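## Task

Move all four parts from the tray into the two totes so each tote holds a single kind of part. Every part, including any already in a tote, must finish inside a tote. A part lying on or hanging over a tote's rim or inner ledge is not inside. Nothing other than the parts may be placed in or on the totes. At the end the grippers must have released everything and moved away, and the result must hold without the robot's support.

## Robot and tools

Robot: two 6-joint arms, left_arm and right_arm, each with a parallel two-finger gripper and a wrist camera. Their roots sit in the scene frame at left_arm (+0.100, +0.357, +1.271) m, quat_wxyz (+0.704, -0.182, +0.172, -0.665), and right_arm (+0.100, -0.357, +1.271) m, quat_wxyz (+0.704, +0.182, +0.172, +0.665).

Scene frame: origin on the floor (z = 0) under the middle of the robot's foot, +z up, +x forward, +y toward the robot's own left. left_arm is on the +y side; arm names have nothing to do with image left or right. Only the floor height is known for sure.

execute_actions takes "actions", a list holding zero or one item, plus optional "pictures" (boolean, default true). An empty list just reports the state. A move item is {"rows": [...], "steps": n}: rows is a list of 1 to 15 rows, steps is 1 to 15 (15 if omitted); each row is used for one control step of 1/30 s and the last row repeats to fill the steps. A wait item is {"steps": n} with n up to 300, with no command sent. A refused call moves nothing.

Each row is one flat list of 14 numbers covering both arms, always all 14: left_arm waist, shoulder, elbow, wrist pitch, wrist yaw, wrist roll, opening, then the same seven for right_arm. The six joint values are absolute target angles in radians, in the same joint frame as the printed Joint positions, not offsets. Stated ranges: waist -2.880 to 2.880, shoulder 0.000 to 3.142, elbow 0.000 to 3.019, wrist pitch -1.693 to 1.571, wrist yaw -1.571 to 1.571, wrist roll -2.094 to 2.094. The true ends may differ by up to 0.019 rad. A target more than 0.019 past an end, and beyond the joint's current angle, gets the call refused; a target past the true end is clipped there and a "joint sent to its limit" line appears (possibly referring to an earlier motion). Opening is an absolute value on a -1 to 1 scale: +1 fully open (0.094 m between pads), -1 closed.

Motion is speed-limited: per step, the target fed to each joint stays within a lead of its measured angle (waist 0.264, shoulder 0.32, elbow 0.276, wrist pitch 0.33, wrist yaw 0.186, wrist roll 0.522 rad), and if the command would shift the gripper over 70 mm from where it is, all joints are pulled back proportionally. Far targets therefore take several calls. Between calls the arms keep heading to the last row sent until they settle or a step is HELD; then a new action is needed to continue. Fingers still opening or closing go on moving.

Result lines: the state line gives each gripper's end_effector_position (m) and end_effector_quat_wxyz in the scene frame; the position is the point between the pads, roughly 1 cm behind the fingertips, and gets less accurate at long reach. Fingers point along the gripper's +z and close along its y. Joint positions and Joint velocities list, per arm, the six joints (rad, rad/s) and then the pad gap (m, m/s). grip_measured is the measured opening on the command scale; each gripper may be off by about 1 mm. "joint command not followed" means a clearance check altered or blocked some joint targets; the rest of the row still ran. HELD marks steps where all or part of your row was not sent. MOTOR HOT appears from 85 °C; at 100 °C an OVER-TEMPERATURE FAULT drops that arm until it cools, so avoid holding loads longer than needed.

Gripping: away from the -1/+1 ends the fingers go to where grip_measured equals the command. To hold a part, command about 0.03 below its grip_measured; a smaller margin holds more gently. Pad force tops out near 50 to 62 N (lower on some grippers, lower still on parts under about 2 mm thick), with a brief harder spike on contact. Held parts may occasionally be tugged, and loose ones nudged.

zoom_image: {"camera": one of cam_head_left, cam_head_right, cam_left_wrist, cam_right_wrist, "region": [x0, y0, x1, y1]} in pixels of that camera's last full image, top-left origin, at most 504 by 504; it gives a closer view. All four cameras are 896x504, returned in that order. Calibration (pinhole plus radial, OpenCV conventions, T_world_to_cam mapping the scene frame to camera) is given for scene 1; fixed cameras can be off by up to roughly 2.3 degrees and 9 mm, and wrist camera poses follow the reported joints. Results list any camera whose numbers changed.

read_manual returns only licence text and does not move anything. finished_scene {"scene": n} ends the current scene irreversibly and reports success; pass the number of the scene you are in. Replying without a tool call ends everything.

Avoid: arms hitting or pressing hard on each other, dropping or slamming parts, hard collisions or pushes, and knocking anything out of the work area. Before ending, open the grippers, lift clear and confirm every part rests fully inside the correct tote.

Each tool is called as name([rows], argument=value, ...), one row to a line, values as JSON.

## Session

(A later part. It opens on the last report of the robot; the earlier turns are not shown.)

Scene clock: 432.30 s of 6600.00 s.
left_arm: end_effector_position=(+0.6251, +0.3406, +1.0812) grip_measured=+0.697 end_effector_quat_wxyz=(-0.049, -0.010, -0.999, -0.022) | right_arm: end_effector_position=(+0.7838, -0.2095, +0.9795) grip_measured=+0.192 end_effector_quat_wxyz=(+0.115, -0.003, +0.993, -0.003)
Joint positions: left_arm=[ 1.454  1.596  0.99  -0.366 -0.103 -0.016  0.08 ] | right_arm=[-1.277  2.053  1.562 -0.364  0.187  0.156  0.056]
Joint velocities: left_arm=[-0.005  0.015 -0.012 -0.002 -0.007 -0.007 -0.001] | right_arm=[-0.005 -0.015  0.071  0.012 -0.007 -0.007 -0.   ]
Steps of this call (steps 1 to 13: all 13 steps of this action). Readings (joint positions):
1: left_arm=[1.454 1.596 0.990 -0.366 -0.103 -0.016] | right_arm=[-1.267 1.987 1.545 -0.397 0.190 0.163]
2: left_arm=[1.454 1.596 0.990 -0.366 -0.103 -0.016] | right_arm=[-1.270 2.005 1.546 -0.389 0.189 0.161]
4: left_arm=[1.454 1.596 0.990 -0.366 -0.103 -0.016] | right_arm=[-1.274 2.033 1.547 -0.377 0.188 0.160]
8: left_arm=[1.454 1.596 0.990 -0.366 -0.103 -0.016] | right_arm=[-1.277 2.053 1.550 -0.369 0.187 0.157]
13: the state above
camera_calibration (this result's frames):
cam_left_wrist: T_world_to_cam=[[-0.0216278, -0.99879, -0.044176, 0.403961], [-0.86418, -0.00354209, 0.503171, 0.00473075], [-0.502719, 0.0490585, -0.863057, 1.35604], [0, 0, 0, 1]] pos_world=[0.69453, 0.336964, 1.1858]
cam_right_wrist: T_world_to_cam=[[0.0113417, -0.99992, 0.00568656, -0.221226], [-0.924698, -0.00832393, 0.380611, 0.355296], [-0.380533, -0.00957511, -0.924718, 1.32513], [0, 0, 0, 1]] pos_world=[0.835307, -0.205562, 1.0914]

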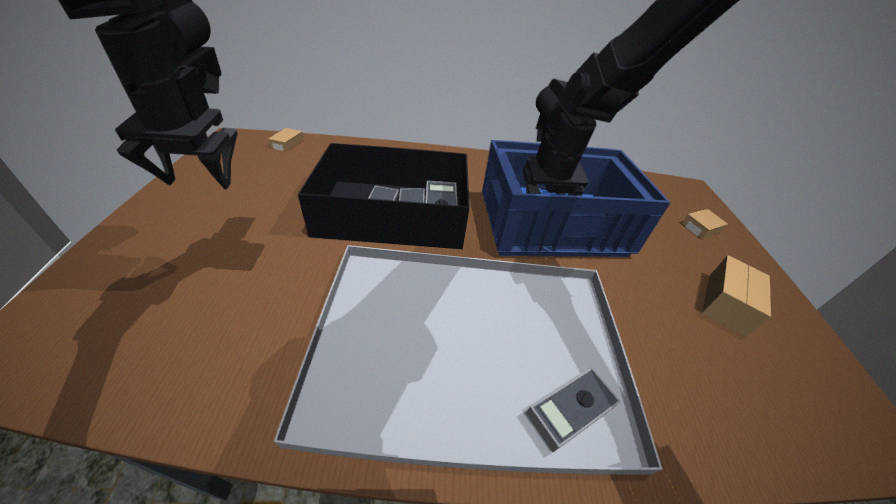

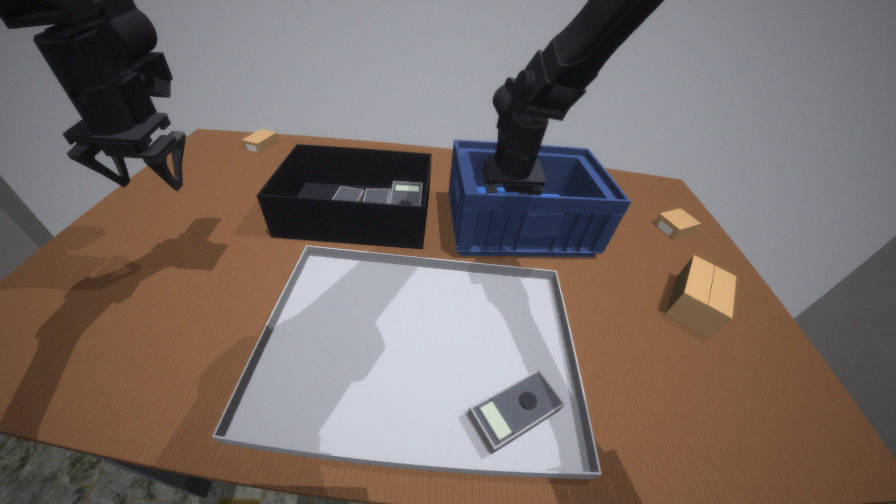

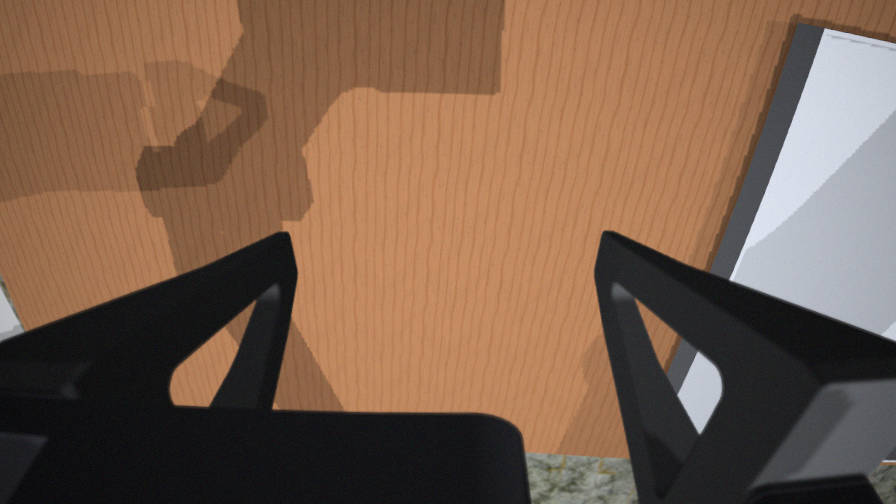

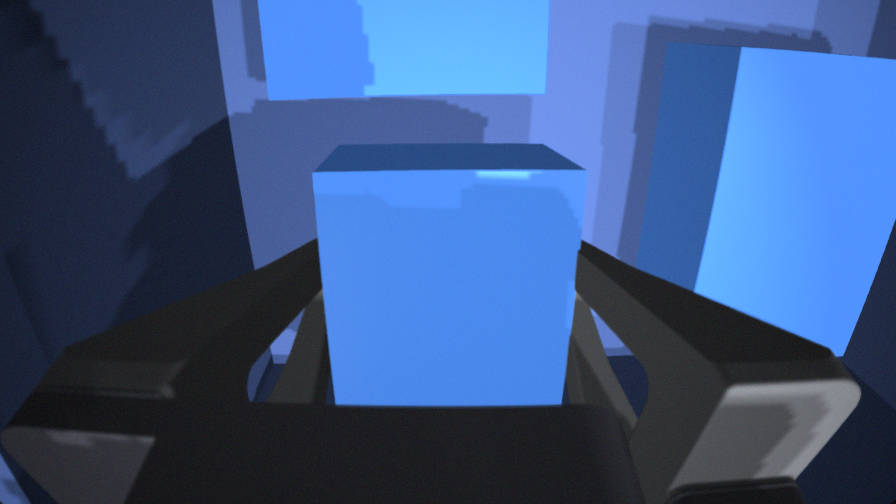

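execute_actions([
  {"rows":[[1.45,1.56,1.0,-0.35,-0.1,0,0.7,-1.29,2.06,1.598,-0.34,0.183,0.142,0.145],[1.45,1.56,1.0,-0.35,-0.1,0,0.7,-1.291,2.07,1.601,-0.335,0.183,0.141,0.145],[1.45,1.56,1.0,-0.35,-0.1,0,0.7,-1.292,2.076,1.603,-0.331,0.182,0.14,0.145],[1.45,1.56,1.0,-0.35,-0.1,0,0.7,-1.293,2.082,1.605,-0.327,0.182,0.14,0.145],[1.45,1.56,1.0,-0.35,-0.1,0,0.7,-1.294,2.088,1.607,-0.323,0.181,0.14,0.145],[1.45,1.56,1.0,-0.35,-0.1,0,0.7,-1.295,2.093,1.609,-0.319,0.181,0.14,0.145],[1.45,1.56,1.0,-0.35,-0.1,0,0.7,-1.296,2.098,1.611,-0.315,0.18,0.14,0.145],[1.45,1.56,1.0,-0.35,-0.1,0,0.7,-1.297,2.103,1.614,-0.311,0.18,0.14,0.145],[1.45,1.56,1.0,-0.35,-0.1,0,0.7,-1.298,2.108,1.617,-0.307,0.179,0.14,0.145],[1.45,1.56,1.0,-0.35,-0.1,0,0.7,-1.299,2.113,1.62,-0.303,0.179,0.14,0.145],[1.45,1.56,1.0,-0.35,-0.1,0,0.7,-1.299,2.117,1.622,-0.299,0.178,0.14,0.145],[1.45,1.56,1.0,-0.35,-0.1,0,0.7,-1.299,2.121,1.624,-0.295,0.178,0.14,0.145],[1.45,1.56,1.0,-0.35,-0.1,0,0.7,-1.299,2.125,1.626,-0.291,0.178,0.14,0.145],[1.45,1.56,1.0,-0.35,-0.1,0,0.7,-1.299,2.129,1.628,-0.288,0.178,0.14,0.145],[1.45,1.56,1.0,-0.35,-0.1,0,0.7,-1.299,2.132,1.629,-0.285,0.178,0.14,0.145]]},
], pictures=false)

execute_actions([
  {"steps":10},
])

Scene clock: 442.97 s of 6600.00 s.
left_arm: end_effector_position=(+0.6251, +0.3406, +1.0812) grip_measured=+0.697 end_effector_quat_wxyz=(-0.049, -0.010, -0.999, -0.022) | right_arm: end_effector_position=(+0.7946, -0.2078, +0.9603) grip_measured=+0.192 end_effector_quat_wxyz=(+0.133, -0.000, +0.991, +0.001)
Joint positions: left_arm=[ 1.454  1.596  0.99  -0.366 -0.103 -0.016  0.08 ] | right_arm=[-1.283  2.102  1.595 -0.311  0.181  0.153  0.056]
Joint velocities: left_arm=[ 0.005 -0.005 -0.012 -0.017 -0.022 -0.007  0.   ] | right_arm=[-0.034  0.142  0.017  0.09   0.007 -0.037  0.   ]
Steps of this call (steps 1 to 15: the robot went on to your last target; steps 16 to 90: nothing new was sent; then 7.17 s passed at rest; steps 91 to 105: all 15 steps of this action). Readings (joint positions):
91: left_arm=[1.454 1.596 0.990 -0.366 -0.103 -0.016] | right_arm=[-1.277 2.053 1.566 -0.362 0.187 0.156]
92: left_arm=[1.454 1.596 0.990 -0.366 -0.103 -0.016] | right_arm=[-1.277 2.053 1.566 -0.361 0.186 0.155]
94: left_arm=[1.454 1.596 0.990 -0.366 -0.103 -0.016] | right_arm=[-1.277 2.053 1.567 -0.355 0.186 0.155]
98: left_arm=[1.454 1.596 0.990 -0.366 -0.103 -0.016] | right_arm=[-1.278 2.065 1.579 -0.338 0.184 0.153]
105: the state above

Scene clock: 443.30 s of 6600.00 s.
left_arm: end_effector_position=(+0.6251, +0.3406, +1.0812) grip_measured=+0.697 end_effector_quat_wxyz=(-0.049, -0.010, -0.999, -0.022) | right_arm: end_effector_position=(+0.7914, -0.2084, +0.9516) grip_measured=+0.192 end_effector_quat_wxyz=(+0.130, -0.000, +0.992, +0.000)
Joint positions: left_arm=[ 1.454  1.596  0.99  -0.366 -0.103 -0.016  0.08 ] | right_arm=[-1.284  2.118  1.599 -0.304  0.181  0.152  0.056]
Joint velocities: left_arm=[-0.005 -0.005 -0.002  0.002 -0.007 -0.007  0.   ] | right_arm=[ 0.005 -0.005 -0.017  0.007  0.037 -0.007  0.   ]
Steps of this call (steps 1 to 10: the robot went on to your last target). Readings (joint positions):
1: left_arm=[1.454 1.596 0.990 -0.366 -0.103 -0.016] | right_arm=[-1.283 2.107 1.596 -0.308 0.181 0.153]
2: left_arm=[1.454 1.596 0.990 -0.366 -0.103 -0.016] | right_arm=[-1.283 2.111 1.596 -0.306 0.181 0.153]
4: left_arm=[1.454 1.596 0.990 -0.366 -0.103 -0.016] | right_arm=[-1.284 2.117 1.596 -0.306 0.181 0.153]
8: left_arm=[1.454 1.596 0.990 -0.366 -0.103 -0.016] | right_arm=[-1.284 2.118 1.599 -0.304 0.181 0.152]
10: the state above
camera_calibration (this result's frames):
cam_left_wrist: T_world_to_cam=[[-0.0216278, -0.99879, -0.044176, 0.403961], [-0.86418, -0.00354209, 0.503171, 0.00473075], [-0.502719, 0.0490585, -0.863057, 1.35604], [0, 0, 0, 1]] pos_world=[0.69453, 0.336964, 1.1858]
cam_right_wrist: T_world_to_cam=[[0.00601207, -0.999981, -0.00137411, -0.209136], [-0.93548, -0.0061098, 0.353326, 0.407933], [-0.353327, -0.000838769, -0.935499, 1.29282], [0, 0, 0, 1]] pos_world=[0.839658, -0.205555, 1.06501]

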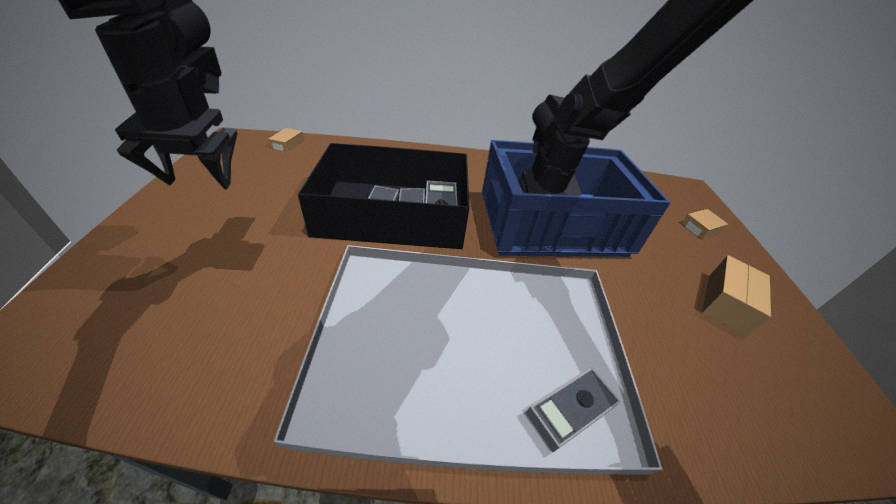

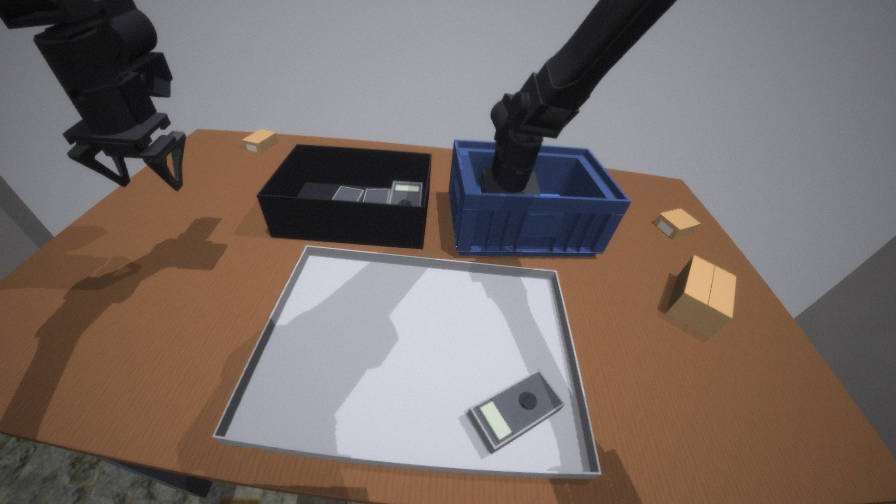

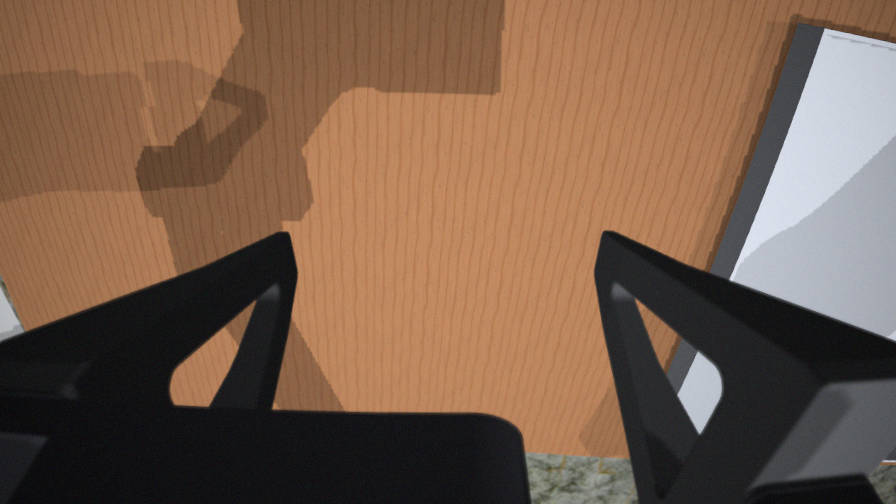

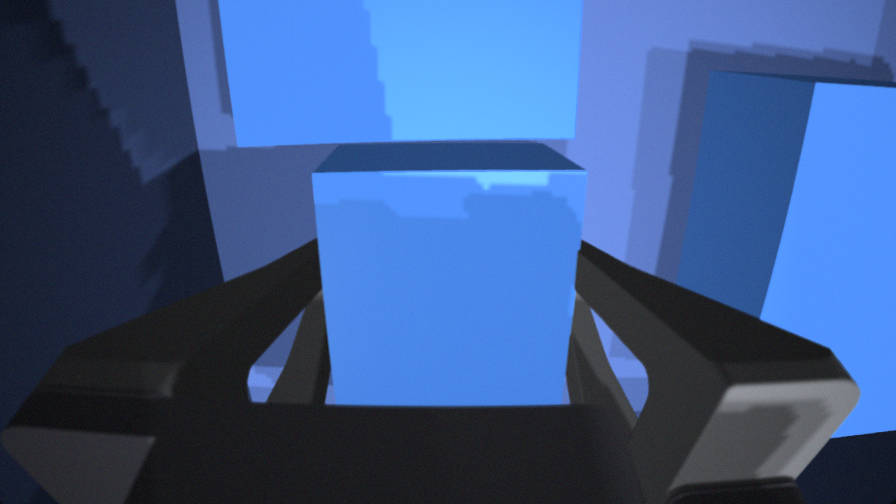

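execute_actions([
  {"rows":[[1.45,1.57,1.0,-0.35,-0.1,0,0.7,-1.295,2.137,1.629,-0.285,0.18,0.145,0.145],[1.445,1.58,1.0,-0.35,-0.1,0,0.7,-1.29,2.141,1.629,-0.285,0.18,0.15,0.145],[1.44,1.59,1.0,-0.35,-0.1,0,0.7,-1.29,2.144,1.629,-0.285,0.18,0.15,0.145],[1.432,1.6,1.0,-0.35,-0.105,0,0.7,-1.285,2.146,1.629,-0.285,0.18,0.15,0.145],[1.422,1.6,1.0,-0.35,-0.11,0,0.7,-1.285,2.146,1.629,-0.285,0.18,0.15,0.145],[1.41,1.6,1.0,-0.35,-0.115,0.005,0.7,-1.285,2.146,1.629,-0.285,0.18,0.15,0.145],[1.395,1.6,1.0,-0.35,-0.12,0.01,0.7,-1.285,2.146,1.629,-0.285,0.18,0.15,0.145],[1.38,1.6,1.0,-0.35,-0.125,0.015,0.7,-1.285,2.14,1.629,-0.29,0.18,0.15,0.16],[1.365,1.6,1.0,-0.35,-0.13,0.02,0.7,-1.285,2.133,1.627,-0.295,0.18,0.15,0.18],[1.35,1.6,1.0,-0.35,-0.135,0.025,0.7,-1.285,2.128,1.625,-0.3,0.18,0.15,0.2],[1.335,1.6,1.0,-0.35,-0.14,0.03,0.7,-1.285,2.125,1.625,-0.3,0.18,0.15,0.23],[1.32,1.6,1.0,-0.35,-0.145,0.035,0.7,-1.283,2.125,1.625,-0.3,0.18,0.15,0.27],[1.305,1.6,1.0,-0.35,-0.15,0.04,0.7,-1.28,2.125,1.625,-0.3,0.18,0.15,0.31],[1.29,1.6,1.0,-0.35,-0.155,0.045,0.7,-1.277,2.12,1.625,-0.3,0.18,0.15,0.34],[1.275,1.6,1.0,-0.35,-0.16,0.05,0.7,-1.274,2.11,1.622,-0.305,0.18,0.15,0.34]]},
], pictures=false)

execute_actions([
  {"rows":[[1.26,1.605,1.0,-0.347,-0.165,0.055,0.7,-1.271,2.095,1.617,-0.312,0.182,0.15,0.34],[1.245,1.61,1.0,-0.344,-0.17,0.06,0.7,-1.268,2.076,1.611,-0.322,0.184,0.15,0.34],[1.23,1.615,1.0,-0.341,-0.175,0.065,0.7,-1.265,2.056,1.604,-0.334,0.186,0.15,0.34],[1.215,1.62,1.0,-0.338,-0.18,0.07,0.7,-1.262,2.034,1.595,-0.348,0.188,0.15,0.34],[1.2,1.625,1.0,-0.335,-0.185,0.075,0.7,-1.259,2.01,1.586,-0.364,0.19,0.15,0.34],[1.185,1.63,1.0,-0.332,-0.19,0.08,0.7,-1.256,1.984,1.577,-0.381,0.192,0.15,0.34],[1.17,1.635,1.0,-0.329,-0.195,0.085,0.7,-1.253,1.958,1.568,-0.398,0.194,0.15,0.34],[1.155,1.64,1.0,-0.326,-0.2,0.09,0.7,-1.25,1.932,1.559,-0.415,0.196,0.15,0.34],[1.14,1.645,1.0,-0.323,-0.205,0.095,0.7,-1.25,1.906,1.55,-0.432,0.198,0.15,0.34],[1.125,1.65,1.0,-0.32,-0.21,0.1,0.7,-1.25,1.88,1.541,-0.449,0.2,0.15,0.34],[1.11,1.655,1.0,-0.317,-0.215,0.105,0.7,-1.25,1.854,1.532,-0.466,0.2,0.15,0.34],[1.095,1.66,1.0,-0.314,-0.22,0.11,0.7,-1.25,1.828,1.523,-0.483,0.2,0.15,0.34],[1.08,1.665,1.0,-0.311,-0.225,0.115,0.7,-1.25,1.802,1.514,-0.5,0.2,0.15,0.34],[1.065,1.67,1.0,-0.308,-0.23,0.12,0.7,-1.255,1.776,1.505,-0.515,0.2,0.15,0.34],[1.05,1.675,1.0,-0.305,-0.235,0.125,0.7,-1.263,1.75,1.495,-0.525,0.2,0.15,0.34]]},
], pictures=false)

execute_actions([
  {"rows":[[1.035,1.685,1.002,-0.3,-0.24,0.13,0.7,-1.275,1.725,1.482,-0.53,0.2,0.15,0.34],[1.02,1.697,1.005,-0.294,-0.245,0.135,0.7,-1.29,1.7,1.465,-0.53,0.2,0.15,0.34],[1.004,1.711,1.01,-0.287,-0.25,0.14,0.7,-1.308,1.676,1.445,-0.53,0.2,0.15,0.34],[0.987,1.727,1.017,-0.28,-0.255,0.145,0.7,-1.328,1.654,1.422,-0.526,0.2,0.15,0.34],[0.969,1.745,1.025,-0.272,-0.26,0.15,0.7,-1.35,1.634,1.398,-0.52,0.2,0.15,0.34],[0.95,1.764,1.034,-0.264,-0.265,0.155,0.7,-1.372,1.616,1.374,-0.514,0.2,0.15,0.34],[0.93,1.783,1.044,-0.256,-0.27,0.16,0.7,-1.394,1.6,1.35,-0.508,0.2,0.15,0.34],[0.91,1.802,1.054,-0.248,-0.275,0.165,0.7,-1.416,1.585,1.326,-0.502,0.2,0.15,0.34],[0.889,1.821,1.064,-0.24,-0.28,0.17,0.7,-1.438,1.57,1.302,-0.496,0.2,0.15,0.34],[0.868,1.84,1.074,-0.232,-0.285,0.175,0.7,-1.46,1.555,1.278,-0.49,0.2,0.15,0.34],[0.847,1.859,1.084,-0.224,-0.29,0.18,0.7,-1.482,1.54,1.254,-0.484,0.2,0.15,0.34],[0.826,1.878,1.094,-0.216,-0.295,0.185,0.7,-1.504,1.525,1.23,-0.478,0.2,0.15,0.34],[0.805,1.897,1.104,-0.208,-0.3,0.19,0.7,-1.526,1.51,1.206,-0.472,0.2,0.15,0.34],[0.784,1.916,1.114,-0.2,-0.306,0.196,0.7,-1.548,1.495,1.182,-0.466,0.2,0.15,0.34],[0.763,1.935,1.124,-0.192,-0.312,0.202,0.7,-1.57,1.48,1.158,-0.46,0.2,0.15,0.34]]},
], pictures=false)

execute_actions([
  {"rows":[[0.742,1.955,1.135,-0.184,-0.318,0.208,0.7,-1.592,1.467,1.134,-0.454,0.2,0.15,0.34],[0.721,1.975,1.146,-0.175,-0.324,0.214,0.7,-1.614,1.455,1.11,-0.448,0.2,0.15,0.34],[0.7,1.995,1.157,-0.166,-0.33,0.22,0.7,-1.636,1.444,1.088,-0.442,0.2,0.15,0.34],[0.679,2.015,1.168,-0.157,-0.336,0.226,0.7,-1.658,1.434,1.068,-0.436,0.2,0.15,0.34],[0.658,2.035,1.179,-0.148,-0.342,0.232,0.7,-1.678,1.425,1.05,-0.432,0.2,0.15,0.34],[0.637,2.055,1.19,-0.139,-0.348,0.238,0.7,-1.696,1.417,1.035,-0.43,0.2,0.15,0.34],[0.616,2.075,1.201,-0.13,-0.354,0.244,0.7,-1.712,1.41,1.022,-0.43,0.2,0.15,0.34],[0.595,2.095,1.212,-0.121,-0.36,0.25,0.7,-1.726,1.405,1.012,-0.43,0.2,0.15,0.34],[0.575,2.114,1.223,-0.113,-0.366,0.256,0.7,-1.737,1.402,1.005,-0.43,0.2,0.15,0.34],[0.556,2.132,1.233,-0.105,-0.371,0.262,0.7,-1.745,1.4,1.0,-0.43,0.2,0.15,0.34],[0.539,2.148,1.242,-0.098,-0.376,0.268,0.7,-1.75,1.4,1.0,-0.43,0.2,0.15,0.34],[0.524,2.162,1.25,-0.092,-0.38,0.273,0.7,-1.75,1.4,1.0,-0.43,0.2,0.15,0.34],[0.511,2.174,1.257,-0.086,-0.384,0.277,0.7,-1.75,1.4,1.0,-0.43,0.2,0.15,0.34],[0.501,2.183,1.262,-0.081,-0.387,0.28,0.7,-1.75,1.4,1.0,-0.43,0.2,0.15,0.34],[0.494,2.19,1.265,-0.078,-0.388,0.282,0.7,-1.75,1.4,1.0,-0.43,0.2,0.15,0.34]]},
], pictures=false)

execute_actions([
  {"steps":12},
])

Scene clock: 496.67 s of 6600.00 s.
left_arm: end_effector_position=(+0.6205, +0.2735, +1.0869) grip_measured=+0.697 end_effector_quat_wxyz=(+0.054, +0.082, +0.995, +0.011) | right_arm: end_effector_position=(+0.7912, -0.2084, +0.9509) grip_measured=+0.333 end_effector_quat_wxyz=(+0.130, -0.000, +0.992, +0.000)
Joint positions: left_arm=[ 1.317  1.596  0.99  -0.366 -0.151  0.014  0.08 ] | right_arm=[-1.284  2.119  1.599 -0.303  0.181  0.152  0.063]
Joint velocities: left_arm=[-0.571  0.005 -0.012 -0.012 -0.095  0.139 -0.   ] | right_arm=[-0.005  0.005 -0.002 -0.002 -0.051  0.007  0.008]
Steps of this call (steps 1 to 30: the robot went on to your last target; steps 31 to 90: nothing new was sent; then 49.87 s passed at rest; steps 91 to 105: all 15 steps of this action). Readings (joint positions):
91: left_arm=[1.454 1.596 0.990 -0.366 -0.103 -0.016] | right_arm=[-1.284 2.118 1.599 -0.304 0.181 0.152]
92: left_arm=[1.454 1.596 0.990 -0.366 -0.103 -0.016] | right_arm=[-1.284 2.118 1.599 -0.304 0.181 0.152]
94: left_arm=[1.454 1.596 0.990 -0.366 -0.103 -0.016] | right_arm=[-1.284 2.119 1.599 -0.304 0.181 0.152]
98: left_arm=[1.435 1.596 0.990 -0.366 -0.119 -0.012] | right_arm=[-1.284 2.119 1.599 -0.303 0.181 0.152]
105: the state above

Scene clock: 497.17 s of 6600.00 s.
left_arm: end_effector_position=(+0.5908, +0.1654, +1.0822) grip_measured=+0.698 end_effector_quat_wxyz=(+0.061, +0.210, +0.976, -0.007) | right_arm: end_effector_position=(+0.8008, -0.2147, +1.0814) grip_measured=+0.337 end_effector_quat_wxyz=(+0.134, -0.006, +0.991, -0.001)
Joint positions: left_arm=[ 1.096  1.651  0.99  -0.327 -0.227  0.088  0.08 ] | right_arm=[-1.267  1.857  1.513 -0.473  0.195  0.152  0.063]
Joint velocities: left_arm=[-0.454  0.181  0.007  0.09  -0.183  0.212 -0.001] | right_arm=[ 0.005 -1.021 -0.237 -0.466 -0.007 -0.037  0.   ]
Steps of this call (steps 1 to 15: all 15 steps of this action). Readings (joint positions):
1: left_arm=[1.299 1.596 0.990 -0.365 -0.156 0.019] | right_arm=[-1.284 2.119 1.599 -0.303 0.181 0.152]
2: left_arm=[1.281 1.596 0.990 -0.364 -0.161 0.024] | right_arm=[-1.284 2.118 1.599 -0.304 0.181 0.152]
4: left_arm=[1.249 1.597 0.990 -0.360 -0.171 0.033] | right_arm=[-1.283 2.111 1.598 -0.316 0.183 0.152]
8: left_arm=[1.194 1.607 0.990 -0.347 -0.191 0.053] | right_arm=[-1.279 2.050 1.566 -0.367 0.189 0.152]
15: the state above

Scene clock: 497.67 s of 6600.00 s.
left_arm: end_effector_position=(+0.5249, +0.0184, +1.0335) grip_measured=+0.698 end_effector_quat_wxyz=(+0.067, +0.358, +0.931, -0.031) | right_arm: end_effector_position=(+0.7394, -0.4025, +1.1809) grip_measured=+0.337 end_effector_quat_wxyz=(+0.148, +0.101, +0.981, -0.078)
Joint positions: left_arm=[ 0.827  1.889  1.081 -0.224 -0.303  0.162  0.08 ] | right_arm=[-1.528  1.507  1.212 -0.484  0.198  0.152  0.063]
Joint velocities: left_arm=[-0.669  0.591  0.291  0.242 -0.139  0.154 -0.   ] | right_arm=[-0.806 -0.122 -0.803  0.144 -0.051 -0.066 -0.001]
Steps of this call (steps 1 to 15: all 15 steps of this action). Readings (joint positions):
1: left_arm=[1.080 1.657 0.990 -0.324 -0.232 0.092] | right_arm=[-1.267 1.822 1.503 -0.488 0.195 0.152]
2: left_arm=[1.065 1.663 0.990 -0.320 -0.237 0.097] | right_arm=[-1.268 1.786 1.492 -0.499 0.196 0.152]
4: left_arm=[1.034 1.680 0.990 -0.308 -0.247 0.107] | right_arm=[-1.274 1.714 1.464 -0.507 0.196 0.152]
8: left_arm=[0.968 1.740 1.007 -0.281 -0.268 0.127] | right_arm=[-1.329 1.589 1.389 -0.507 0.196 0.152]
15: the state above

Scene clock: 498.17 s of 6600.00 s.
left_arm: end_effector_position=(+0.4076, -0.1465, +1.0021) grip_measured=+0.698 end_effector_quat_wxyz=(+0.107, +0.507, +0.853, -0.065) | right_arm: end_effector_position=(+0.6322, -0.5186, +1.1724) grip_measured=+0.337 end_effector_quat_wxyz=(+0.098, +0.186, +0.967, -0.145)
Joint positions: left_arm=[ 0.523  2.164  1.233 -0.103 -0.381  0.248  0.08 ] | right_arm=[-1.752  1.413  0.996 -0.449  0.199  0.152  0.063]
Joint velocities: left_arm=[-0.444  0.366  0.11   0.134 -0.022  0.227 -0.001] | right_arm=[-0.005 -0.063 -0.002  0.046 -0.051 -0.051  0.001]
Steps of this call (steps 1 to 15: all 15 steps of this action). Readings (joint positions):
1: left_arm=[0.804 1.908 1.091 -0.216 -0.309 0.168] | right_arm=[-1.553 1.503 1.184 -0.480 0.199 0.152]
2: left_arm=[0.782 1.927 1.101 -0.208 -0.315 0.174] | right_arm=[-1.577 1.499 1.155 -0.476 0.199 0.152]
4: left_arm=[0.739 1.965 1.123 -0.191 -0.327 0.185] | right_arm=[-1.620 1.489 1.101 -0.468 0.199 0.152]
8: left_arm=[0.654 2.042 1.169 -0.155 -0.351 0.208] | right_arm=[-1.693 1.457 1.022 -0.458 0.199 0.152]
15: the state above

Scene clock: 498.57 s of 6600.00 s.
left_arm: end_effector_position=(+0.3835, -0.1589, +0.9992) grip_measured=+0.698 end_effector_quat_wxyz=(+0.106, +0.529, +0.839, -0.069) | right_arm: end_effector_position=(+0.6330, -0.5187, +1.1736) grip_measured=+0.337 end_effector_quat_wxyz=(+0.100, +0.186, +0.967, -0.145)
Joint positions: left_arm=[ 0.486  2.193  1.239 -0.095 -0.385  0.265  0.08 ] | right_arm=[-1.752  1.411  0.996 -0.447  0.199  0.152  0.063]
Joint velocities: left_arm=[-0.015 -0.015  0.017  0.002 -0.037 -0.081 -0.001] | right_arm=[-0.015  0.005 -0.002 -0.002  0.037  0.007  0.   ]
Steps of this call (steps 1 to 12: the robot went on to your last target). Readings (joint positions):
1: left_arm=[0.510 2.175 1.236 -0.100 -0.382 0.252] | right_arm=[-1.752 1.411 0.996 -0.448 0.199 0.152]
2: left_arm=[0.499 2.183 1.237 -0.098 -0.382 0.255] | right_arm=[-1.752 1.411 0.996 -0.447 0.199 0.152]
4: left_arm=[0.486 2.191 1.237 -0.097 -0.382 0.260] | right_arm=[-1.752 1.411 0.996 -0.447 0.199 0.152]
8: left_arm=[0.486 2.193 1.238 -0.096 -0.385 0.264] | right_arm=[-1.752 1.411 0.996 -0.447 0.199 0.152]
12: the state above
camera_calibration (this result's frames):
cam_left_wrist: T_world_to_cam=[[-0.904385, -0.426692, 0.0046134, 0.276955], [-0.396053, 0.84337, 0.363137, -0.0694986], [-0.158839, 0.326589, -0.931724, 1.16913], [0, 0, 0, 1]] pos_world=[0.408652, -0.205037, 1.11327]
cam_right_wrist: T_world_to_cam=[[-0.384713, -0.890557, 0.242703, -0.50051], [-0.823619, 0.449904, 0.34531, 0.354547], [-0.416711, -0.0670501, -0.906563, 1.41611], [0, 0, 0, 1]] pos_world=[0.689568, -0.510295, 1.28284]

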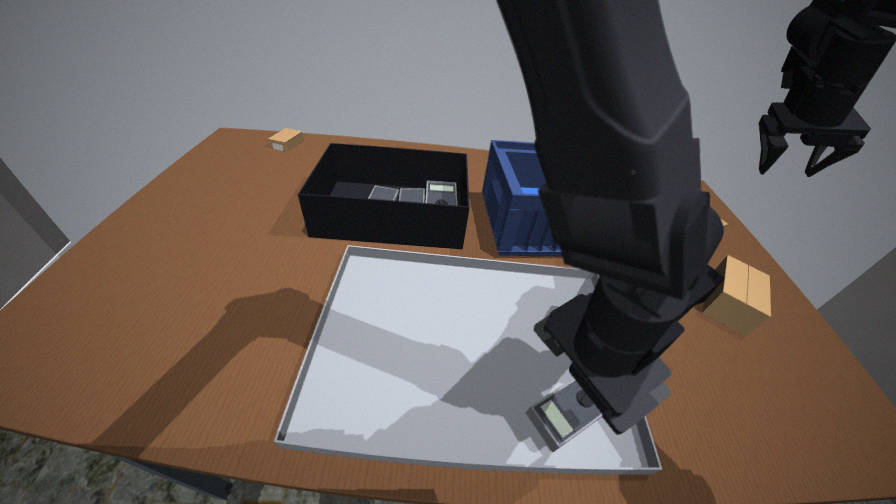

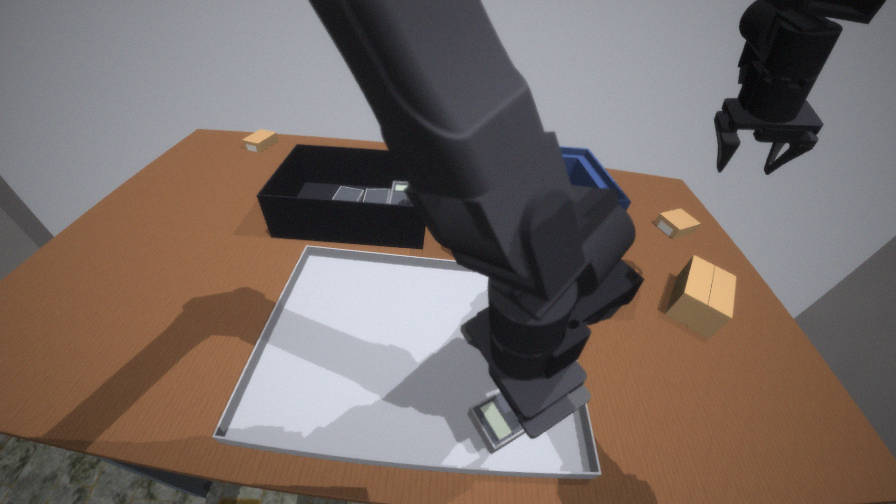

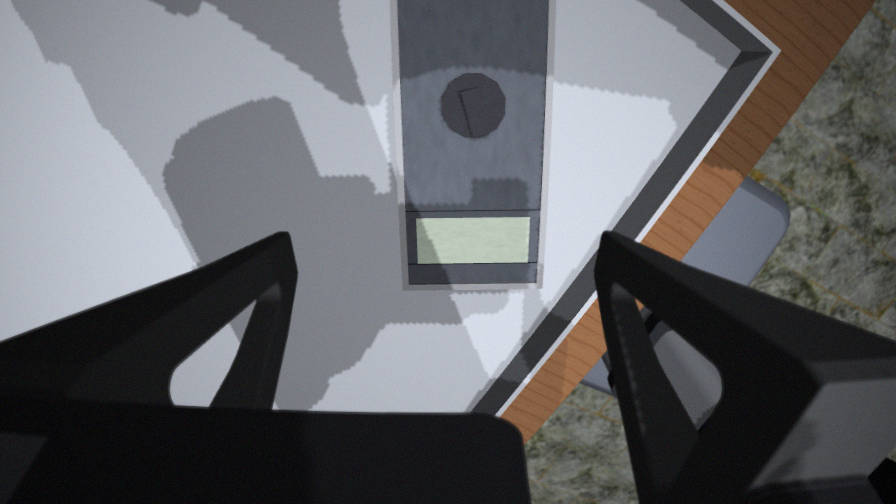

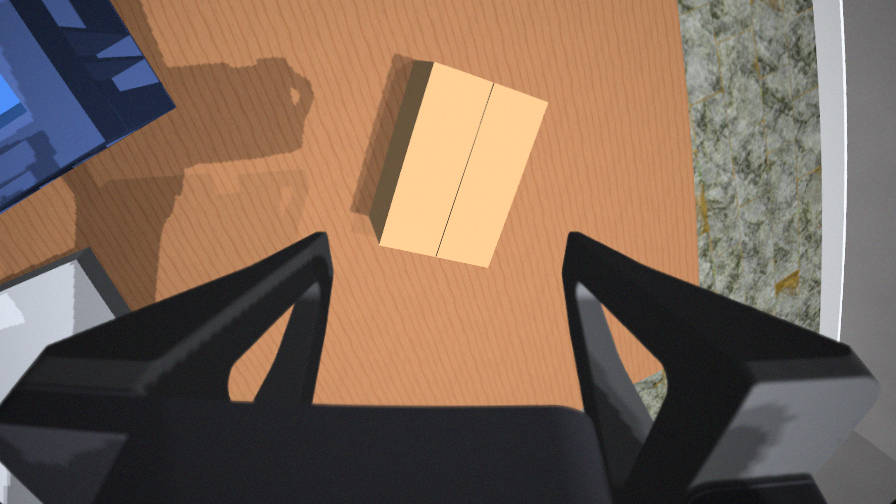

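execute_actions([
  {"rows":[[0.5,2.203,1.275,-0.074,-0.382,0.285,0.7,-1.75,1.4,1.0,-0.43,0.2,0.15,0.34],[0.503,2.217,1.287,-0.069,-0.381,0.288,0.7,-1.75,1.4,1.0,-0.43,0.2,0.15,0.34],[0.506,2.233,1.3,-0.063,-0.38,0.291,0.7,-1.75,1.4,1.0,-0.43,0.2,0.15,0.34],[0.509,2.25,1.313,-0.057,-0.379,0.294,0.7,-1.75,1.4,1.0,-0.43,0.2,0.15,0.34],[0.512,2.267,1.326,-0.051,-0.378,0.297,0.7,-1.75,1.4,1.0,-0.43,0.2,0.15,0.34],[0.515,2.284,1.339,-0.045,-0.377,0.3,0.7,-1.75,1.4,1.0,-0.43,0.2,0.15,0.34],[0.518,2.301,1.352,-0.039,-0.376,0.303,0.7,-1.75,1.4,1.0,-0.43,0.2,0.15,0.34],[0.521,2.317,1.364,-0.033,-0.375,0.306,0.7,-1.75,1.4,1.0,-0.43,0.2,0.15,0.34],[0.524,2.332,1.375,-0.027,-0.374,0.309,0.7,-1.75,1.4,1.0,-0.43,0.2,0.15,0.34],[0.527,2.346,1.385,-0.022,-0.373,0.312,0.7,-1.75,1.4,1.0,-0.43,0.2,0.15,0.34],[0.529,2.358,1.394,-0.017,-0.372,0.314,0.7,-1.75,1.4,1.0,-0.43,0.2,0.15,0.34],[0.531,2.369,1.402,-0.013,-0.371,0.316,0.7,-1.75,1.4,1.0,-0.43,0.2,0.15,0.34],[0.533,2.379,1.409,-0.009,-0.37,0.318,0.7,-1.75,1.4,1.0,-0.43,0.2,0.15,0.34],[0.535,2.388,1.415,-0.006,-0.369,0.32,0.7,-1.75,1.4,1.0,-0.43,0.2,0.15,0.34],[0.537,2.396,1.42,-0.003,-0.368,0.321,0.7,-1.75,1.4,1.0,-0.43,0.2,0.15,0.34]]},
], pictures=false)

execute_actions([
  {"rows":[[0.538,2.402,1.424,-0.001,-0.367,0.322,0.7,-1.75,1.4,1.0,-0.43,0.2,0.15,0.34],[0.539,2.407,1.427,0.001,-0.367,0.322,0.7,-1.75,1.4,1.0,-0.43,0.2,0.15,0.34]],"steps":12},
])

Scene clock: 520.00 s of 6600.00 s.
left_arm: end_effector_position=(+0.3953, -0.1853, +0.9362) grip_measured=+0.698 end_effector_quat_wxyz=(+0.122, +0.521, +0.842, -0.071) | right_arm: end_effector_position=(+0.6330, -0.5187, +1.1736) grip_measured=+0.337 end_effector_quat_wxyz=(+0.100, +0.186, +0.967, -0.145)
Joint positions: left_arm=[ 0.521  2.364  1.389 -0.026 -0.373  0.296  0.08 ] | right_arm=[-1.752  1.411  0.996 -0.447  0.199  0.152  0.063]
Joint velocities: left_arm=[ 0.083  0.357  0.081  0.085 -0.037  0.081 -0.001] | right_arm=[ 0.005 -0.005  0.007  0.007 -0.051 -0.066 -0.001]
Steps of this call (steps 1 to 30: the robot went on to your last target; steps 31 to 90: nothing new was sent; then 17.93 s passed at rest; steps 91 to 105: all 15 steps of this action). Readings (joint positions):
91: left_arm=[0.486 2.193 1.240 -0.095 -0.385 0.266] | right_arm=[-1.752 1.411 0.996 -0.447 0.199 0.152]
92: left_arm=[0.486 2.193 1.241 -0.094 -0.385 0.268] | right_arm=[-1.752 1.411 0.996 -0.447 0.199 0.152]
94: left_arm=[0.487 2.203 1.256 -0.088 -0.384 0.271] | right_arm=[-1.752 1.411 0.996 -0.447 0.199 0.152]
98: left_arm=[0.496 2.256 1.321 -0.061 -0.380 0.279] | right_arm=[-1.752 1.411 0.996 -0.447 0.199 0.152]
105: the state above

Scene clock: 520.40 s of 6600.00 s.
left_arm: end_effector_position=(+0.3873, -0.1797, +0.9150) grip_measured=+0.698 end_effector_quat_wxyz=(+0.113, +0.526, +0.841, -0.067) | right_arm: end_effector_position=(+0.6330, -0.5187, +1.1736) grip_measured=+0.337 end_effector_quat_wxyz=(+0.100, +0.186, +0.967, -0.145)
Joint positions: left_arm=[ 0.531  2.407  1.405 -0.016 -0.37   0.305  0.08 ] | right_arm=[-1.752  1.411  0.996 -0.447  0.199  0.152  0.063]
Joint velocities: left_arm=[-0.005 -0.005  0.012  0.002 -0.022 -0.007 -0.001] | right_arm=[-0.015 -0.005 -0.017  0.007 -0.007 -0.022 -0.001]
Steps of this call (steps 1 to 12: all 12 steps of this action). Readings (joint positions):
1: left_arm=[0.524 2.375 1.391 -0.024 -0.372 0.298] | right_arm=[-1.752 1.411 0.996 -0.447 0.199 0.152]
2: left_arm=[0.527 2.386 1.393 -0.022 -0.372 0.300] | right_arm=[-1.752 1.411 0.996 -0.447 0.199 0.152]
4: left_arm=[0.530 2.401 1.395 -0.020 -0.371 0.302] | right_arm=[-1.752 1.411 0.996 -0.447 0.199 0.152]
8: left_arm=[0.531 2.407 1.400 -0.017 -0.370 0.305] | right_arm=[-1.752 1.411 0.996 -0.447 0.199 0.152]
12: the state above
camera_calibration (this result's frames):
cam_left_wrist: T_world_to_cam=[[-0.900181, -0.435478, -0.00582033, 0.278164], [-0.40932, 0.841394, 0.352865, -0.00574665], [-0.148767, 0.320024, -0.935656, 1.09664], [0, 0, 0, 1]] pos_world=[0.41119, -0.224982, 1.02972]
cam_right_wrist: T_world_to_cam=[[-0.384713, -0.890557, 0.242703, -0.50051], [-0.823619, 0.449904, 0.34531, 0.354547], [-0.416711, -0.0670501, -0.906563, 1.41611], [0, 0, 0, 1]] pos_world=[0.689568, -0.510295, 1.28284]

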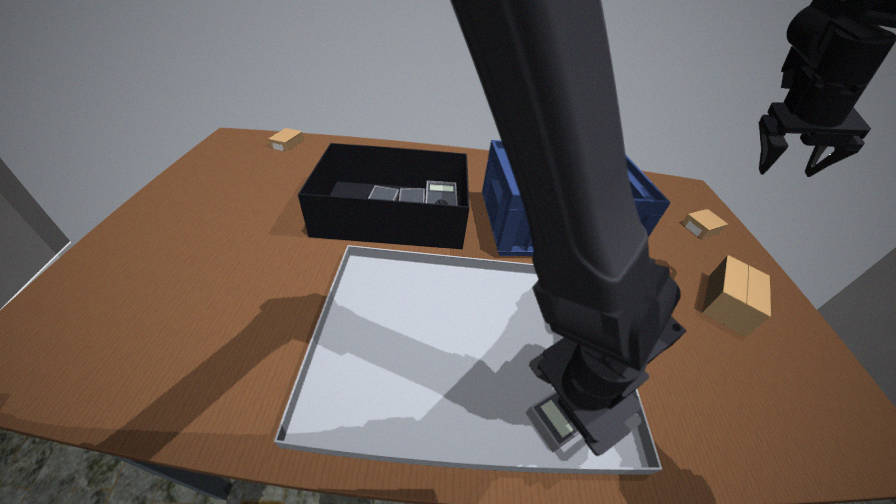

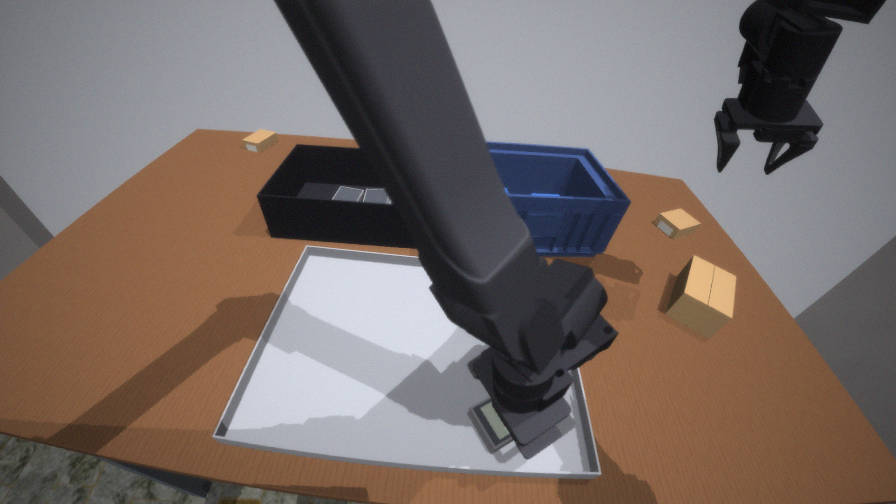

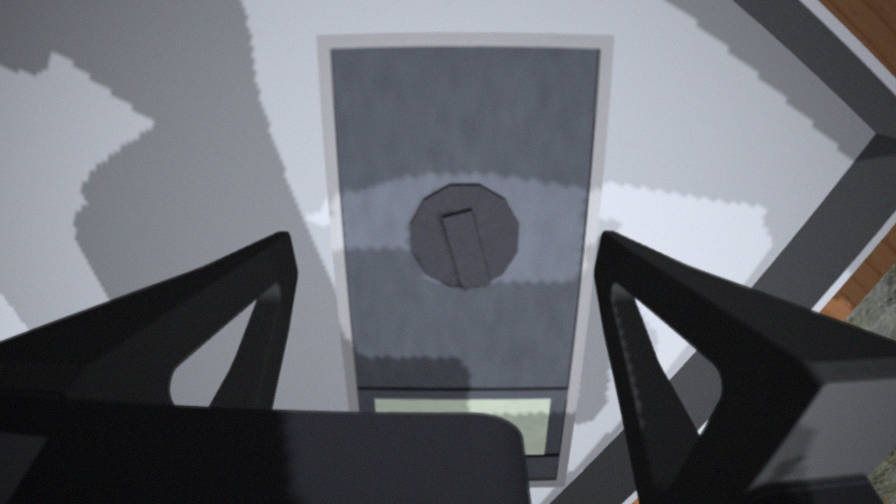

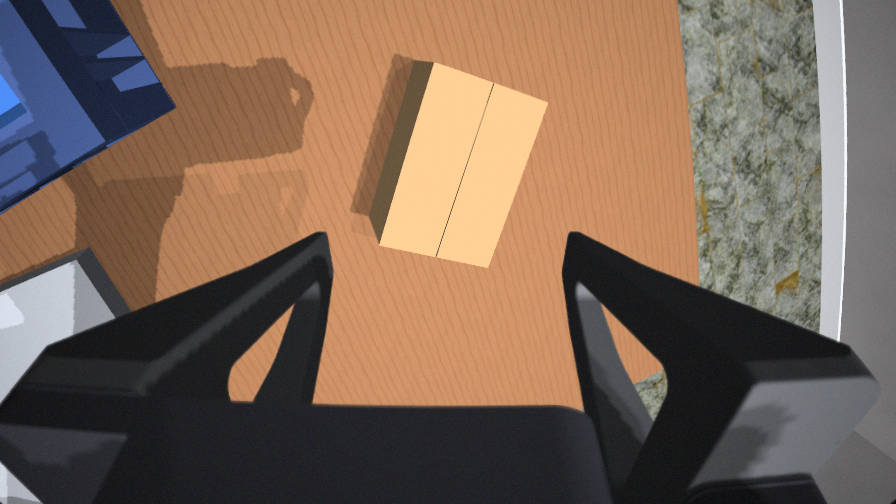

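execute_actions([
  {"rows":[[0.53,2.415,1.427,0.001,-0.367,0.32,0.66,-1.75,1.4,1.0,-0.43,0.2,0.15,0.34],[0.525,2.42,1.427,0.001,-0.367,0.32,0.61,-1.75,1.4,1.0,-0.43,0.2,0.15,0.34],[0.52,2.424,1.427,0.001,-0.367,0.32,0.56,-1.75,1.4,1.0,-0.43,0.2,0.15,0.34],[0.518,2.426,1.427,0.001,-0.367,0.32,0.51,-1.75,1.4,1.0,-0.43,0.2,0.15,0.34],[0.518,2.426,1.427,0.001,-0.367,0.32,0.46,-1.75,1.4,1.0,-0.43,0.2,0.15,0.34],[0.518,2.426,1.427,0.001,-0.367,0.32,0.42,-1.75,1.4,1.0,-0.43,0.2,0.15,0.34],[0.518,2.426,1.427,0.001,-0.367,0.32,0.38,-1.75,1.4,1.0,-0.43,0.2,0.15,0.34],[0.518,2.426,1.427,0.001,-0.367,0.32,0.34,-1.75,1.4,1.0,-0.43,0.2,0.15,0.34],[0.518,2.426,1.427,0.001,-0.367,0.32,0.31,-1.75,1.4,1.0,-0.43,0.2,0.15,0.34],[0.518,2.426,1.427,0.001,-0.367,0.32,0.28,-1.75,1.4,1.0,-0.43,0.2,0.15,0.34],[0.518,2.426,1.427,0.001,-0.367,0.32,0.25,-1.75,1.4,1.0,-0.43,0.2,0.15,0.34],[0.518,2.426,1.427,0.001,-0.367,0.32,0.22,-1.75,1.4,1.0,-0.43,0.2,0.15,0.34],[0.518,2.426,1.427,0.001,-0.367,0.32,0.19,-1.75,1.4,1.0,-0.43,0.2,0.15,0.34],[0.518,2.426,1.427,0.001,-0.367,0.32,0.16,-1.75,1.4,1.0,-0.43,0.2,0.15,0.34],[0.518,2.426,1.427,0.001,-0.367,0.32,0.12,-1.75,1.4,1.0,-0.43,0.2,0.15,0.34]]},
], pictures=false)

execute_actions([
  {"steps":5},
])

Scene clock: 531.73 s of 6600.00 s.
left_arm: end_effector_position=(+0.3859, -0.1798, +0.9142) grip_measured=+0.210 end_effector_quat_wxyz=(+0.112, +0.526, +0.840, -0.069) | right_arm: end_effector_position=(+0.6330, -0.5187, +1.1736) grip_measured=+0.337 end_effector_quat_wxyz=(+0.100, +0.186, +0.967, -0.145)
Joint positions: left_arm=[ 0.531  2.409  1.405 -0.015 -0.367  0.306  0.057] | right_arm=[-1.752  1.411  0.996 -0.447  0.199  0.152  0.063]
Joint velocities: left_arm=[-0.015  0.005 -0.012  0.017 -0.066  0.007 -0.   ] | right_arm=[-0.005  0.005 -0.007  0.007  0.037 -0.037 -0.   ]
Steps of this call (steps 1 to 15: the robot went on to your last target; steps 16 to 90: nothing new was sent; then 7.83 s passed at rest; steps 91 to 105: all 15 steps of this action). Readings (joint positions):
91: left_arm=[0.531 2.407 1.405 -0.015 -0.370 0.306] | right_arm=[-1.752 1.411 0.996 -0.447 0.199 0.152]
92: left_arm=[0.531 2.407 1.405 -0.015 -0.370 0.306] | right_arm=[-1.752 1.411 0.996 -0.447 0.199 0.152]
94: left_arm=[0.531 2.407 1.405 -0.015 -0.370 0.306] | right_arm=[-1.752 1.411 0.996 -0.447 0.199 0.152]
98: left_arm=[0.531 2.408 1.405 -0.015 -0.369 0.306] | right_arm=[-1.752 1.411 0.996 -0.447 0.199 0.152]
105: the state above

Scene clock: 531.90 s of 6600.00 s.
left_arm: end_effector_position=(+0.3859, -0.1798, +0.9142) grip_measured=+0.210 end_effector_quat_wxyz=(+0.112, +0.526, +0.840, -0.069) | right_arm: end_effector_position=(+0.6330, -0.5187, +1.1736) grip_measured=+0.337 end_effector_quat_wxyz=(+0.100, +0.186, +0.967, -0.145)
Joint positions: left_arm=[ 0.531  2.409  1.405 -0.015 -0.367  0.306  0.057] | right_arm=[-1.752  1.411  0.996 -0.447  0.199  0.152  0.063]
Joint velocities: left_arm=[-0.005 -0.005 -0.022 -0.037  0.037 -0.037  0.   ] | right_arm=[-0.015 -0.015 -0.022 -0.002 -0.037 -0.022 -0.   ]
Steps of this call (steps 1 to 5: the robot went on to your last target). Readings (joint positions):
1: left_arm=[0.531 2.409 1.405 -0.015 -0.367 0.306] | right_arm=[-1.752 1.411 0.996 -0.447 0.199 0.152]
2: left_arm=[0.531 2.409 1.405 -0.015 -0.367 0.306] | right_arm=[-1.752 1.411 0.996 -0.447 0.199 0.152]
4: left_arm=[0.531 2.409 1.405 -0.015 -0.367 0.306] | right_arm=[-1.752 1.411 0.996 -0.447 0.199 0.152]
5: the state above
camera_calibration (this result's frames):
cam_left_wrist: T_world_to_cam=[[-0.901205, -0.433387, -0.0022368, 0.27445], [-0.406189, 0.842827, 0.353062, -0.00708248], [-0.151127, 0.31909, -0.935597, 1.09633], [0, 0, 0, 1]] pos_world=[0.410143, -0.224915, 1.02883]
cam_right_wrist: T_world_to_cam=[[-0.384713, -0.890557, 0.242703, -0.50051], [-0.823619, 0.449904, 0.34531, 0.354547], [-0.416711, -0.0670501, -0.906563, 1.41611], [0, 0, 0, 1]] pos_world=[0.689568, -0.510295, 1.28284]

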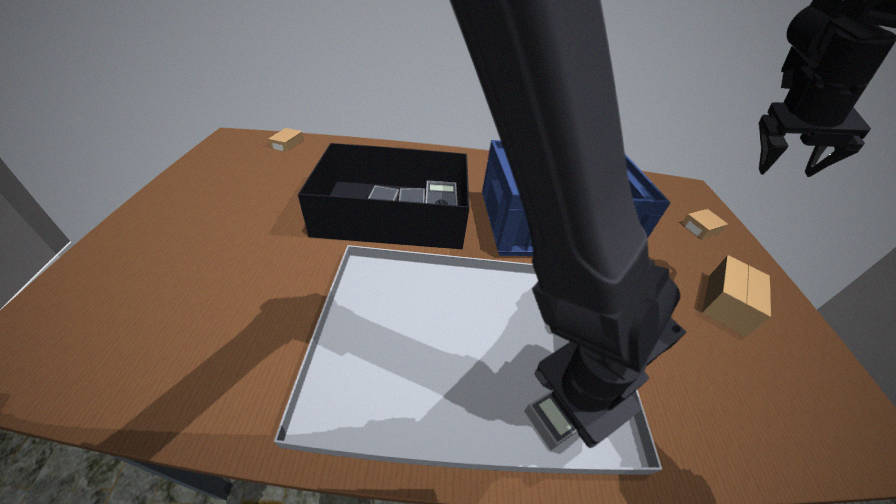

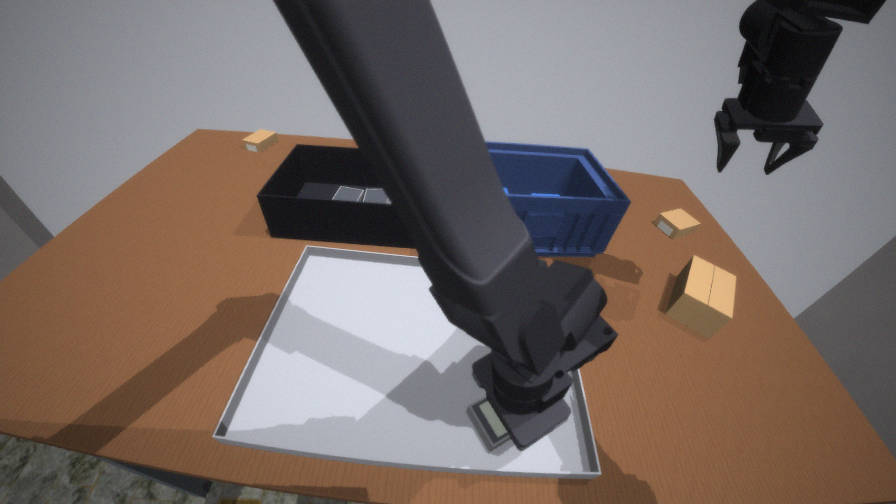

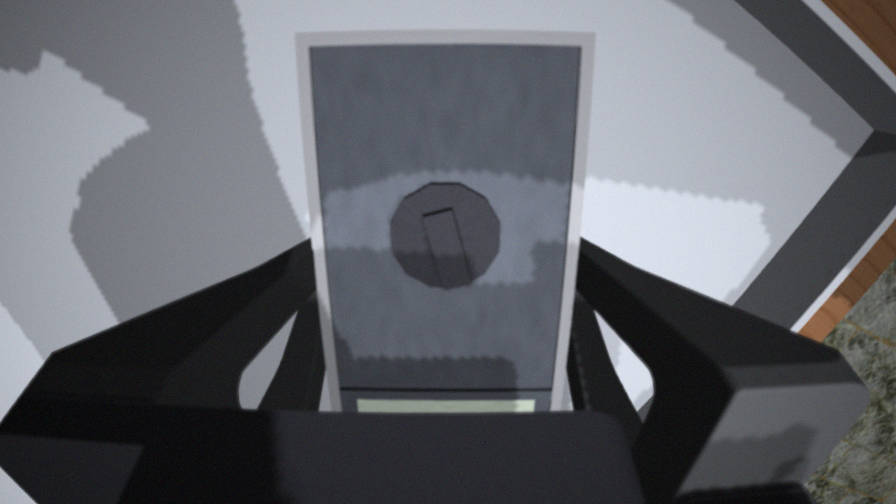

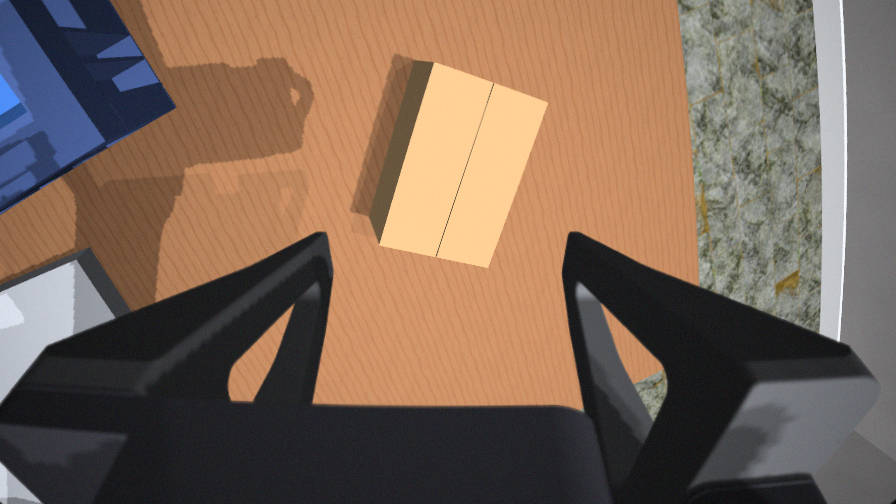

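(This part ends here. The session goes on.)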